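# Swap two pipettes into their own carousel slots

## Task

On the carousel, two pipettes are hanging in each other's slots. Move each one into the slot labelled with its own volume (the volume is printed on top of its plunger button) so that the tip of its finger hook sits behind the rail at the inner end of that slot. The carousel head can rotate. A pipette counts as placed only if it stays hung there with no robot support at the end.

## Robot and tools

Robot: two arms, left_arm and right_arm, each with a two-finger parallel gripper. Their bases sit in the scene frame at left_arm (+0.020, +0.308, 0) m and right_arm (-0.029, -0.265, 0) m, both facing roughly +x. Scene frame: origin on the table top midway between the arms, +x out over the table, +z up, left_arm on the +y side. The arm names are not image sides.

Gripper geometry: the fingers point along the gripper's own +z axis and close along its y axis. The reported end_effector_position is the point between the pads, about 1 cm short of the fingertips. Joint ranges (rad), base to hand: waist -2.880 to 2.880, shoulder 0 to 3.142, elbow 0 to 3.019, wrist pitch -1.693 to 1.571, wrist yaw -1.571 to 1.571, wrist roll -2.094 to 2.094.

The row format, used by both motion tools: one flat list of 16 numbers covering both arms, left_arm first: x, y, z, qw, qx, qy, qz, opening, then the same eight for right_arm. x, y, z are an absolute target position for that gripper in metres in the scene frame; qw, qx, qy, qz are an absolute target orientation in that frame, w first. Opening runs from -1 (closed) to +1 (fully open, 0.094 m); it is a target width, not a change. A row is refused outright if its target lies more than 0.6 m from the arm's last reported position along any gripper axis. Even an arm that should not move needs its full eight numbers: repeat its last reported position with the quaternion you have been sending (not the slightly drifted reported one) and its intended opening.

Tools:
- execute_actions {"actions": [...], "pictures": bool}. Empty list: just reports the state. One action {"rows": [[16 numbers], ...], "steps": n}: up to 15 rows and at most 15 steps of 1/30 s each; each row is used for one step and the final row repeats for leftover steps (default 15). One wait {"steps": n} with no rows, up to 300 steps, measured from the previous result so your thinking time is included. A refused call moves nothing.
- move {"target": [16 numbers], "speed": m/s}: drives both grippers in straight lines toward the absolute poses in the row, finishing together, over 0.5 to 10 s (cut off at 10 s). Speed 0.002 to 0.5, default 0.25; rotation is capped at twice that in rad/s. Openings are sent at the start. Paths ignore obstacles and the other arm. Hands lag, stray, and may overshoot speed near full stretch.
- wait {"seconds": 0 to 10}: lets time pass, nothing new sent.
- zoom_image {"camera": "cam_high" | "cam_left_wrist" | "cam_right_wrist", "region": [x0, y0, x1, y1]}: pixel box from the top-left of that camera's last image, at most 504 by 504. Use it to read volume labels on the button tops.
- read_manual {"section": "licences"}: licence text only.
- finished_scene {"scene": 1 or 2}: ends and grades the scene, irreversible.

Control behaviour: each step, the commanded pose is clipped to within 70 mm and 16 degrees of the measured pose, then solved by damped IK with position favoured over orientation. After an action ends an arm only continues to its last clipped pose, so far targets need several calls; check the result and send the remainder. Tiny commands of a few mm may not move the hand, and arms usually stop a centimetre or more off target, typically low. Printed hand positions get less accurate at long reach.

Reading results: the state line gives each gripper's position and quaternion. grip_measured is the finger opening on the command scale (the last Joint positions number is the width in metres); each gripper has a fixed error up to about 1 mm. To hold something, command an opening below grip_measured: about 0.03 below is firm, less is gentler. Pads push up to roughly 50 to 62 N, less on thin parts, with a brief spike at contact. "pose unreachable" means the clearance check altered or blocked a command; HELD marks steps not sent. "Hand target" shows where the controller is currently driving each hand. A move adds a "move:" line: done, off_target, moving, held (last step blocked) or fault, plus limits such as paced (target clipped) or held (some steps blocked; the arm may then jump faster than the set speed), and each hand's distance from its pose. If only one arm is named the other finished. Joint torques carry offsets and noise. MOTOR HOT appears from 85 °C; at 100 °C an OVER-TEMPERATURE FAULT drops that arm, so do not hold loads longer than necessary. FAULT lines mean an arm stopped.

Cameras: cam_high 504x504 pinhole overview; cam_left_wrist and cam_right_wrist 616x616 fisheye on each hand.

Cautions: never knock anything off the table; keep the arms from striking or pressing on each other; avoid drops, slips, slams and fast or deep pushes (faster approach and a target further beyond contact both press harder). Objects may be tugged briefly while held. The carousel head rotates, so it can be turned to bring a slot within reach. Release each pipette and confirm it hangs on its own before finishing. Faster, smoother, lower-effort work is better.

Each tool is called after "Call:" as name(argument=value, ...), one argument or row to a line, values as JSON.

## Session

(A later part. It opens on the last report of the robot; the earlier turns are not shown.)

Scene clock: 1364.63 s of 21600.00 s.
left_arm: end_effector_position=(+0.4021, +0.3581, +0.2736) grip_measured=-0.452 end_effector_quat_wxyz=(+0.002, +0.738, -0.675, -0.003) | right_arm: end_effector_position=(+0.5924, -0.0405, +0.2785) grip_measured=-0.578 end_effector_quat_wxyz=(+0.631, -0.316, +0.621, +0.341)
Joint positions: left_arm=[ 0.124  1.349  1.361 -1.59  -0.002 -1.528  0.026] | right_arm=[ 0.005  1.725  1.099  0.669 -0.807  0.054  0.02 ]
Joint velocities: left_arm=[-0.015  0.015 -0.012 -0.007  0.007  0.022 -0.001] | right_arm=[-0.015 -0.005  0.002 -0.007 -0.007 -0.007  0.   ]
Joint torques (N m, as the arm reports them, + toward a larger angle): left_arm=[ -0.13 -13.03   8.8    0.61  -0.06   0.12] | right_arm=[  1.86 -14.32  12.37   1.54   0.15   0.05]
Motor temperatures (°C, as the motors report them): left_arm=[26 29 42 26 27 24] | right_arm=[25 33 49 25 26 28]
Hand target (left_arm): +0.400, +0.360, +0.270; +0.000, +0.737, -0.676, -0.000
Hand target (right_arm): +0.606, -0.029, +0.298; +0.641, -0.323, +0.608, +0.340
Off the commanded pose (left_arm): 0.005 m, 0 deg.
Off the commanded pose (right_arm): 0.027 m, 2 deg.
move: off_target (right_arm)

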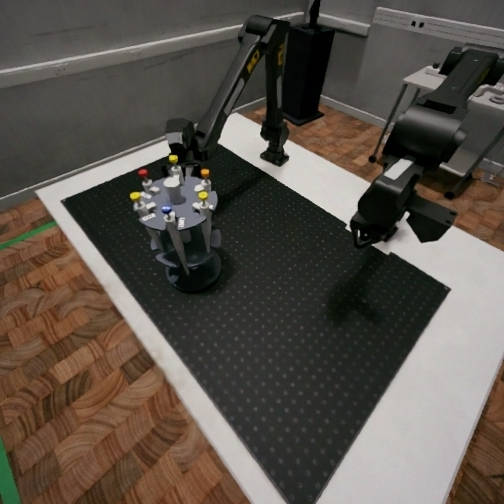

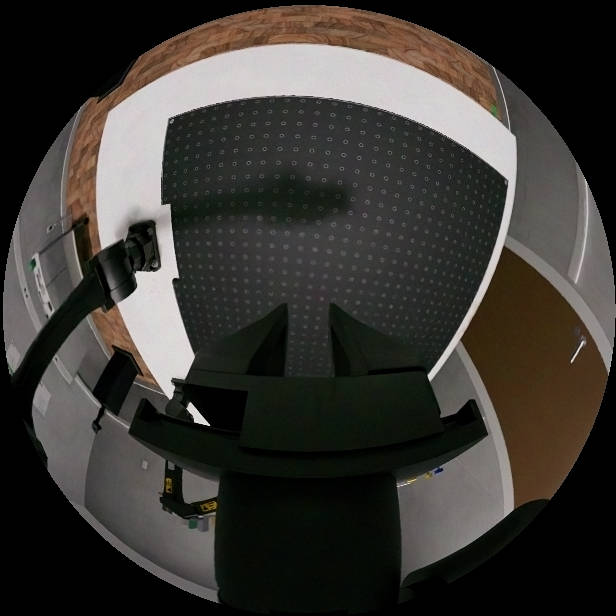

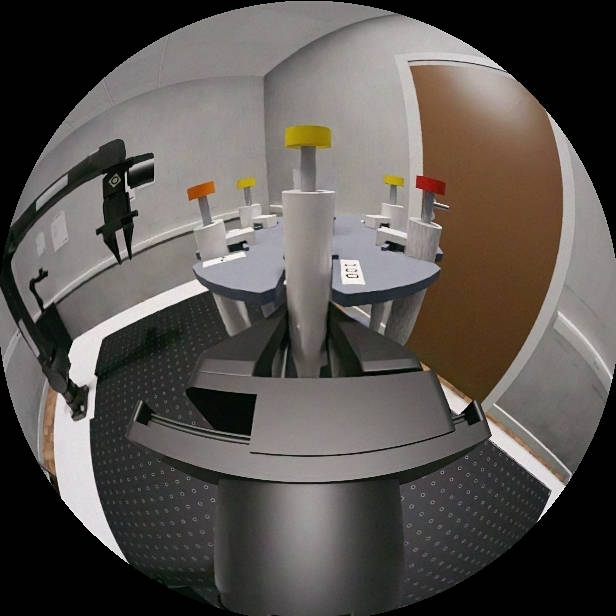

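Call:
move(
  target=[0.40, 0.36, 0.27, 0, -0.7373, 0.6756, 0, -0.45, 0.604, -0.031, 0.252, 0.627, -0.330, 0.6215, 0.3335, -0.62],
  speed=0.04,
)

Scene clock: 1367.43 s of 21600.00 s.
left_arm: end_effector_position=(+0.4021, +0.3581, +0.2736) grip_measured=-0.452 end_effector_quat_wxyz=(+0.002, +0.738, -0.675, -0.003) | right_arm: end_effector_position=(+0.5954, -0.0399, +0.2643) grip_measured=-0.578 end_effector_quat_wxyz=(+0.627, -0.319, +0.625, +0.338)
Joint positions: left_arm=[ 0.124  1.349  1.361 -1.59  -0.002 -1.528  0.026] | right_arm=[ 0.005  1.747  1.099  0.669 -0.808  0.037  0.02 ]
Joint velocities: left_arm=[-0.015 -0.005  0.012  0.007 -0.007 -0.037 -0.001] | right_arm=[-0.005 -0.005 -0.002 -0.012  0.022  0.022 -0.   ]
Joint torques (N m, as the arm reports them, + toward a larger angle): left_arm=[ -0.29 -12.66   8.77   0.58  -0.05   0.1 ] | right_arm=[  1.49 -12.54   9.16   2.77  -0.02  -0.29]
Motor temperatures (°C, as the motors report them): left_arm=[26 29 42 26 27 24] | right_arm=[25 33 49 25 26 28]
Hand target (left_arm): +0.400, +0.360, +0.270; +0.000, +0.737, -0.676, -0.000
Hand target (right_arm): +0.603, -0.031, +0.252; +0.627, -0.330, +0.622, +0.334
Off the commanded pose (left_arm): 0.005 m, 0 deg.
Off the commanded pose (right_arm): 0.017 m, 1 deg.
move: off_target (right_arm)

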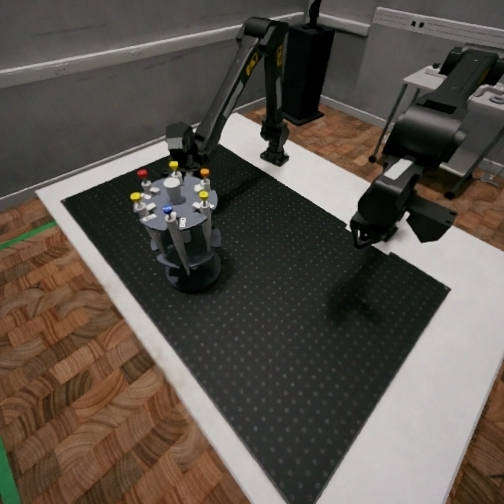

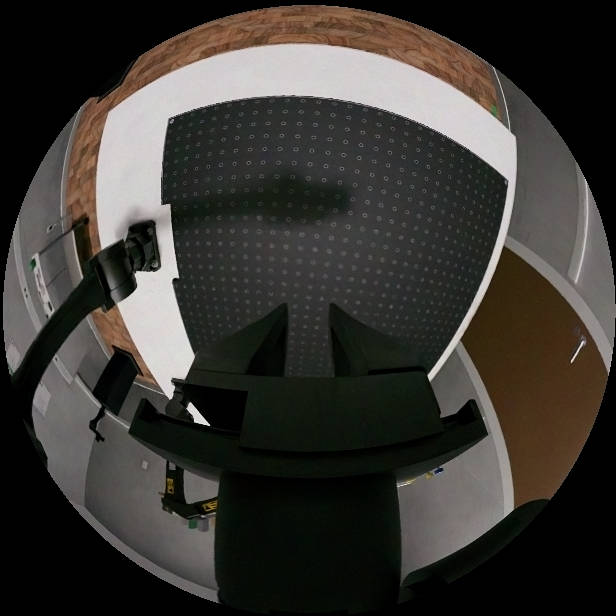

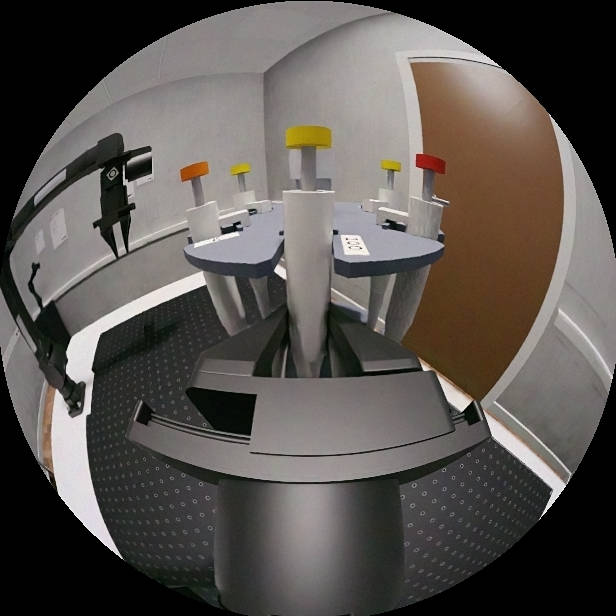

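Seated (z 0.264). Release.

Call:
move(
  target=[0.40, 0.36, 0.27, 0, -0.7373, 0.6756, 0, -0.45, 0.604, -0.031, 0.258, 0.627, -0.330, 0.6215, 0.3335, -0.22],
  speed=0.04,
)

Call:
move(
  target=[0.40, 0.36, 0.27, 0, -0.7373, 0.6756, 0, -0.45, 0.540, -0.125, 0.275, 0.627, -0.330, 0.6215, 0.3335, -0.22],
  speed=0.1,
)

Call:
zoom_image(
  camera="cam_high",
  region=[110, 140, 240, 240],
)

Scene clock: 1371.03 s of 21600.00 s.
left_arm: end_effector_position=(+0.4021, +0.3581, +0.2736) grip_measured=-0.452 end_effector_quat_wxyz=(+0.002, +0.738, -0.675, -0.003) | right_arm: end_effector_position=(+0.5969, -0.0397, +0.2571) grip_measured=-0.221 end_effector_quat_wxyz=(+0.625, -0.322, +0.627, +0.335)
Joint positions: left_arm=[ 0.124  1.349  1.361 -1.59  -0.002 -1.528  0.026] | right_arm=[ 0.005  1.759  1.099  0.669 -0.808  0.023  0.037]
Joint velocities: left_arm=[ 0.005  0.005  0.002 -0.017 -0.066  0.007  0.   ] | right_arm=[ 0.005 -0.005 -0.022 -0.017 -0.11  -0.037 -0.001]
Joint torques (N m, as the arm reports them, + toward a larger angle): left_arm=[ -0.35 -12.81   8.89   0.55  -0.06   0.15] | right_arm=[  1.4  -14.28   9.59   2.03   0.01  -0.07]
Motor temperatures (°C, as the motors report them): left_arm=[26 29 42 26 27 24] | right_arm=[25 33 48 25 26 28]
Hand target (left_arm): +0.400, +0.360, +0.270; +0.000, +0.737, -0.676, -0.000
Hand target (right_arm): +0.604, -0.031, +0.258; +0.627, -0.330, +0.622, +0.334
Off the commanded pose (left_arm): 0.005 m, 0 deg.
Off the commanded pose (right_arm): 0.011 m, 1 deg.
move: off_target (right_arm)

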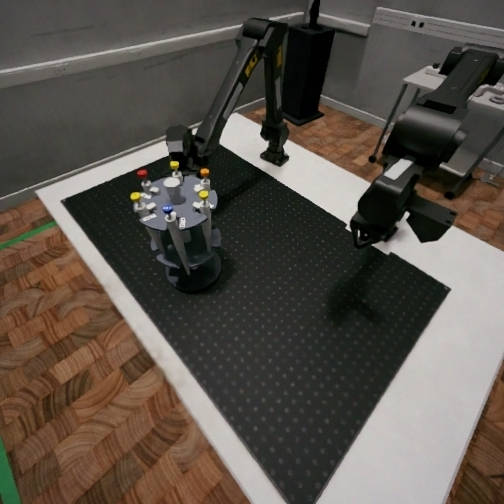

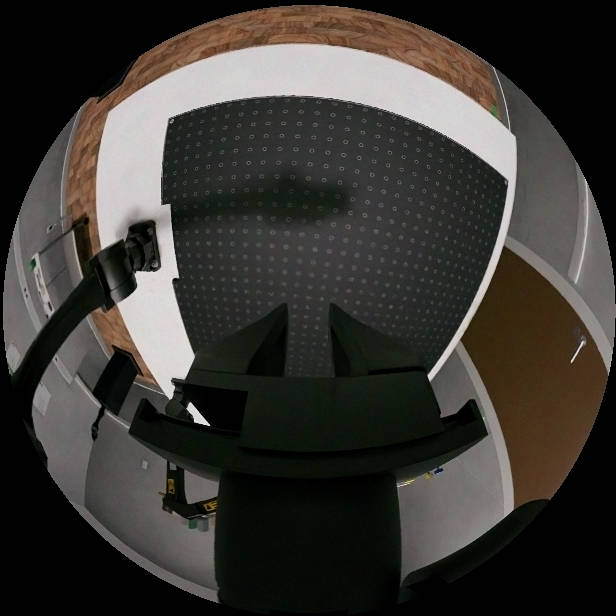

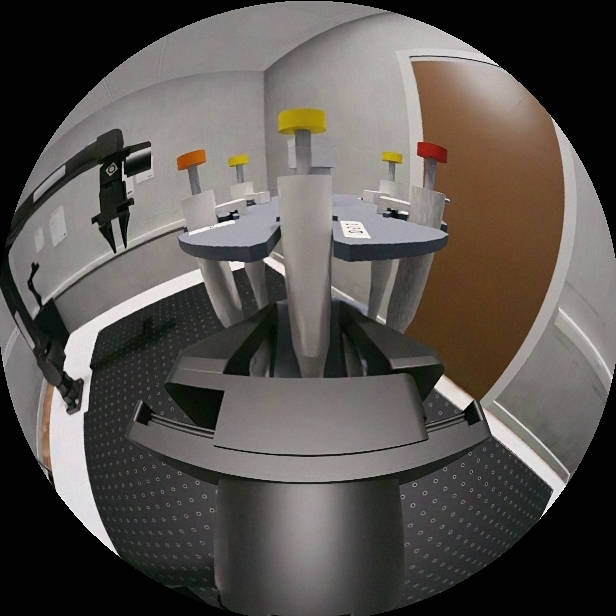

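Scene clock: 1372.47 s of 21600.00 s.
left_arm: end_effector_position=(+0.4021, +0.3581, +0.2736) grip_measured=-0.452 end_effector_quat_wxyz=(+0.002, +0.738, -0.675, -0.003) | right_arm: end_effector_position=(+0.5438, -0.1197, +0.2612) grip_measured=-0.221 end_effector_quat_wxyz=(+0.615, -0.323, +0.632, +0.343)
Joint positions: left_arm=[ 0.124  1.349  1.361 -1.59  -0.002 -1.528  0.026] | right_arm=[-0.147  1.618  0.933  0.669 -0.975  0.023  0.037]
Joint velocities: left_arm=[ 0.005 -0.015  0.002  0.012  0.051  0.007 -0.   ] | right_arm=[-0.015  0.005  0.017 -0.017  0.022 -0.007 -0.001]
Joint torques (N m, as the arm reports them, + toward a larger angle): left_arm=[  0.16 -12.95   8.89   0.55  -0.05   0.1 ] | right_arm=[  0.13 -15.6    6.65   2.81  -0.24  -0.09]
Motor temperatures (°C, as the motors report them): left_arm=[26 29 42 26 27 24] | right_arm=[25 33 48 25 26 28]
Hand target (left_arm): +0.400, +0.360, +0.270; +0.000, +0.737, -0.676, -0.000
Hand target (right_arm): +0.539, -0.124, +0.274; +0.627, -0.330, +0.622, +0.333
Off the commanded pose (left_arm): 0.005 m, 0 deg.
Off the commanded pose (right_arm): 0.015 m, 2 deg.
move: off_target (right_arm)

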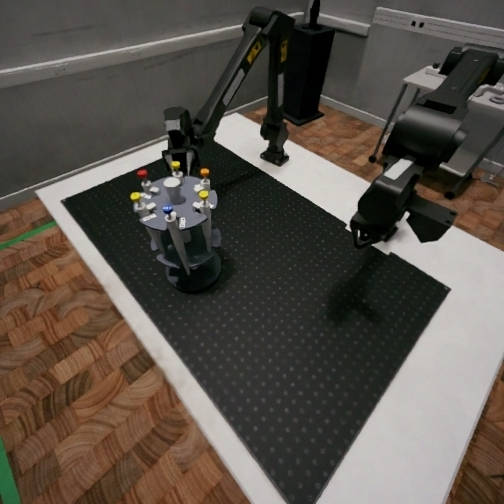

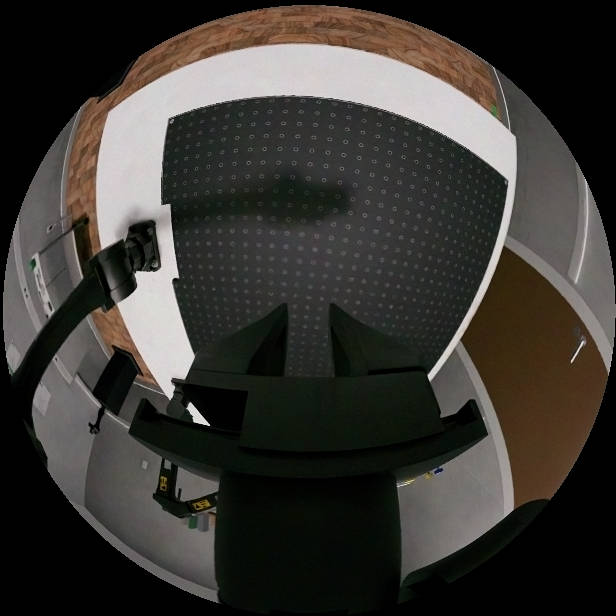

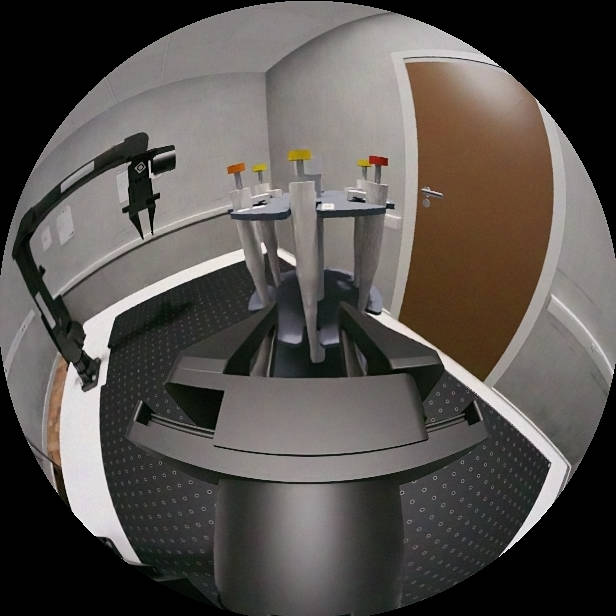

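Region (110, 140, 240, 240) of cam_high's 504x504 image, scaled by 3.877, with more detail than that image has; it fills the top 388 rows of this view, and the rest is white.

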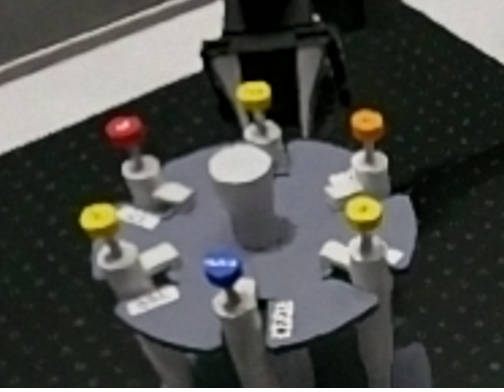

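Call:
zoom_image(
  camera="cam_right_wrist",
  region=[210, 140, 410, 380],
)

Region (210, 140, 410, 380) of cam_right_wrist's 616x616 image, scaled by 2.100, with more detail than that image has.

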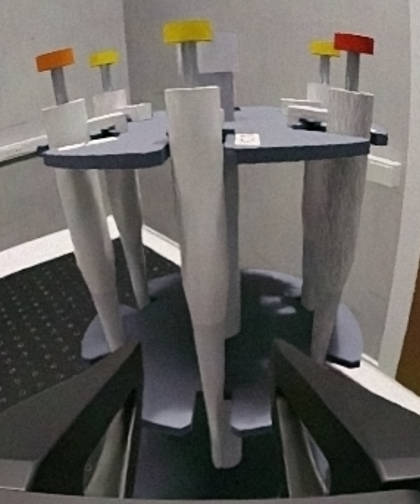

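Call:
move(
  target=[0.40, 0.36, 0.27, 0, -0.7373, 0.6756, 0, -0.45, 0.545, -0.06, 0.40, 0.5064, -0.3846, 0.7233, 0.2693, -0.22],
  speed=0.15,
)

Call:
zoom_image(
  camera="cam_right_wrist",
  region=[200, 130, 480, 330],
)

Scene clock: 1382.07 s of 21600.00 s.
left_arm: end_effector_position=(+0.4021, +0.3581, +0.2736) grip_measured=-0.452 end_effector_quat_wxyz=(+0.002, +0.738, -0.675, -0.003) | right_arm: end_effector_position=(+0.5397, -0.0668, +0.3614) grip_measured=-0.221 end_effector_quat_wxyz=(+0.483, -0.369, +0.742, +0.282)
Joint positions: left_arm=[ 0.124  1.349  1.361 -1.59  -0.002 -1.528  0.026] | right_arm=[-0.018  1.451  1.319 -0.418 -0.775 -0.338  0.037]
Joint velocities: left_arm=[-0.005 -0.005 -0.007 -0.007  0.037 -0.037  0.   ] | right_arm=[ 0.005  0.005 -0.002  0.012  0.022 -0.066 -0.001]
Joint torques (N m, as the arm reports them, + toward a larger angle): left_arm=[ -0.42 -12.92   8.83   0.67  -0.05   0.09] | right_arm=[  1.64 -15.2   13.34   1.35  -0.14  -0.18]
Motor temperatures (°C, as the motors report them): left_arm=[26 29 41 26 27 24] | right_arm=[25 33 47 25 26 28]
Hand target (left_arm): +0.400, +0.360, +0.270; +0.000, +0.737, -0.676, -0.000
Hand target (right_arm): +0.541, -0.061, +0.400; +0.507, -0.384, +0.723, +0.271
Off the commanded pose (left_arm): 0.005 m, 0 deg.
Off the commanded pose (right_arm): 0.040 m, 4 deg.
After step 90, 5.00 s passed at rest.
move: off_target (right_arm)

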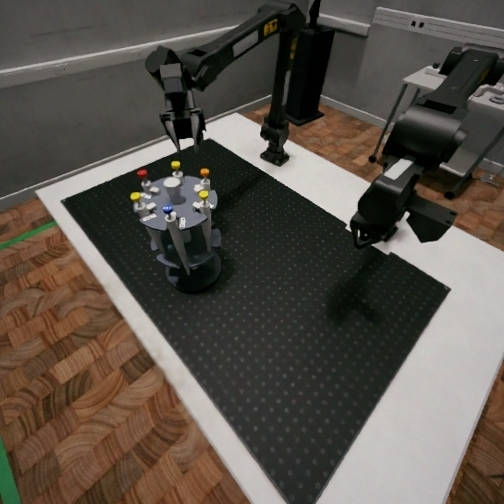

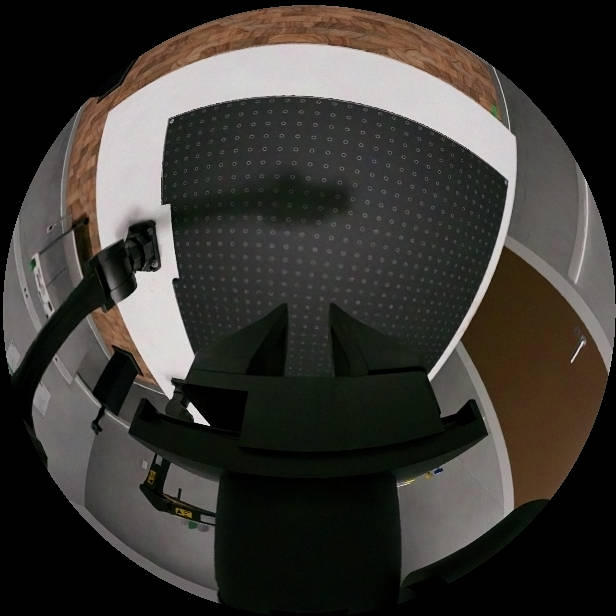

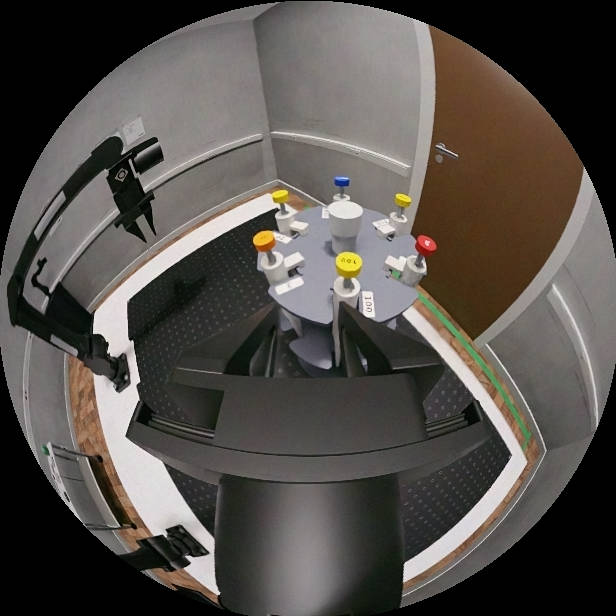

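Region (200, 130, 480, 330) of cam_right_wrist's 616x616 image, scaled by 1.800, with more detail than that image has; it fills the top 360 rows of this view, and the rest is white.

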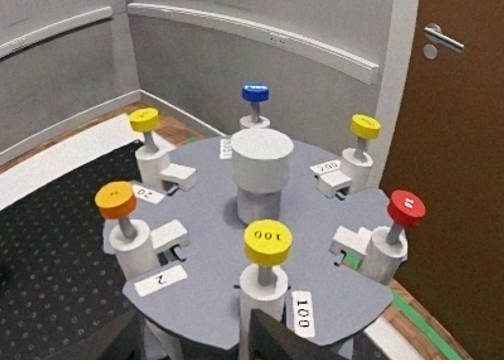

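Call:
move(
  target=[0.40, 0.36, 0.27, 0, -0.7373, 0.6756, 0, -0.45, 0.50, -0.01, 0.41, 0.5571, -0.0723, 0.8259, 0.0488, -0.22],
  speed=0.25,
)

Call:
zoom_image(
  camera="cam_right_wrist",
  region=[200, 150, 440, 330],
)

Scene clock: 1387.70 s of 21600.00 s.
left_arm: end_effector_position=(+0.4021, +0.3581, +0.2736) grip_measured=-0.452 end_effector_quat_wxyz=(+0.002, +0.738, -0.675, -0.003) | right_arm: end_effector_position=(+0.5018, -0.0151, +0.3787) grip_measured=-0.221 end_effector_quat_wxyz=(+0.540, -0.082, +0.837, +0.037)
Joint positions: left_arm=[ 0.124  1.349  1.361 -1.59  -0.002 -1.528  0.026] | right_arm=[ 0.384  1.314  1.231 -0.372  0.337  0.13   0.037]
Joint velocities: left_arm=[-0.015 -0.005 -0.007  0.012  0.007  0.022  0.   ] | right_arm=[-0.015 -0.015 -0.017  0.002 -0.022 -0.051 -0.001]
Joint torques (N m, as the arm reports them, + toward a larger angle): left_arm=[ -0.26 -12.91   8.95   0.59  -0.05   0.1 ] | right_arm=[  1.53 -12.38  12.49   1.51   0.22   0.16]
Motor temperatures (°C, as the motors report them): left_arm=[26 29 41 26 27 24] | right_arm=[25 33 48 25 26 28]
Hand target (left_arm): +0.400, +0.360, +0.270; +0.000, +0.737, -0.676, -0.000
Hand target (right_arm): +0.500, -0.012, +0.409; +0.555, -0.073, +0.827, +0.048
Off the commanded pose (left_arm): 0.005 m, 0 deg.
Off the commanded pose (right_arm): 0.032 m, 3 deg.
After step 90, 0.57 s passed at rest.
move: off_target (right_arm)

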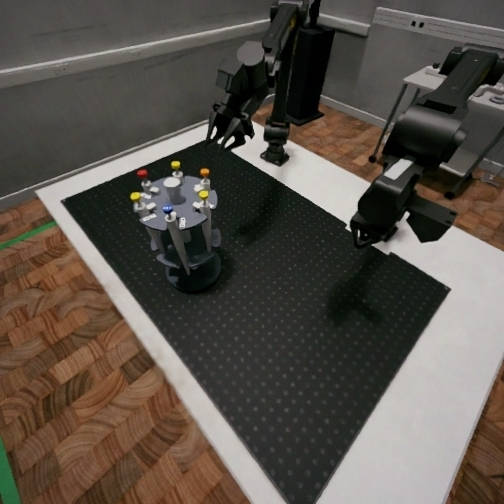

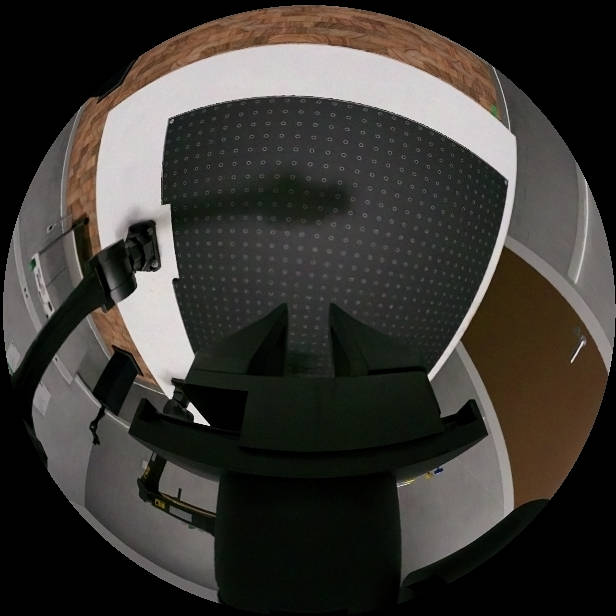

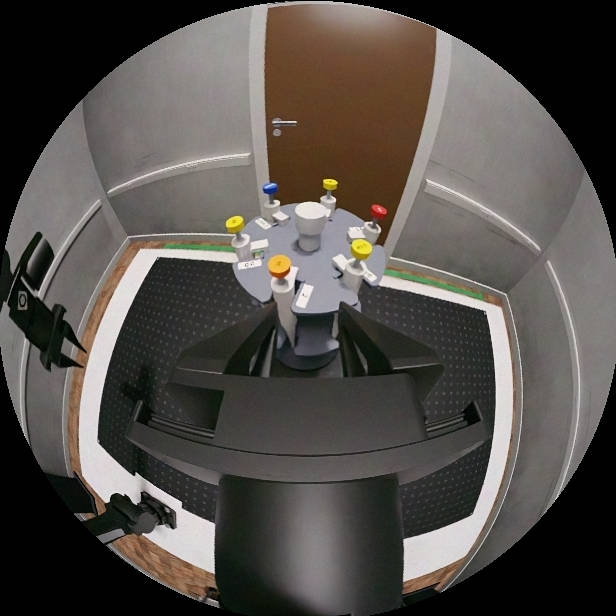

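Region (200, 150, 440, 330) of cam_right_wrist's 616x616 image, scaled by 2.100, with more detail than that image has; it fills the top 378 rows of this view, and the rest is white.

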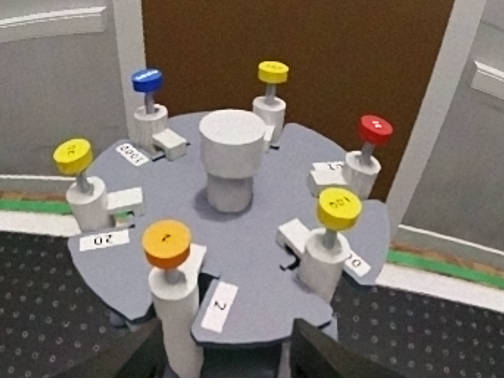

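Call:
finished_scene(
  scene=1,
)

The scene is finished: the task was done.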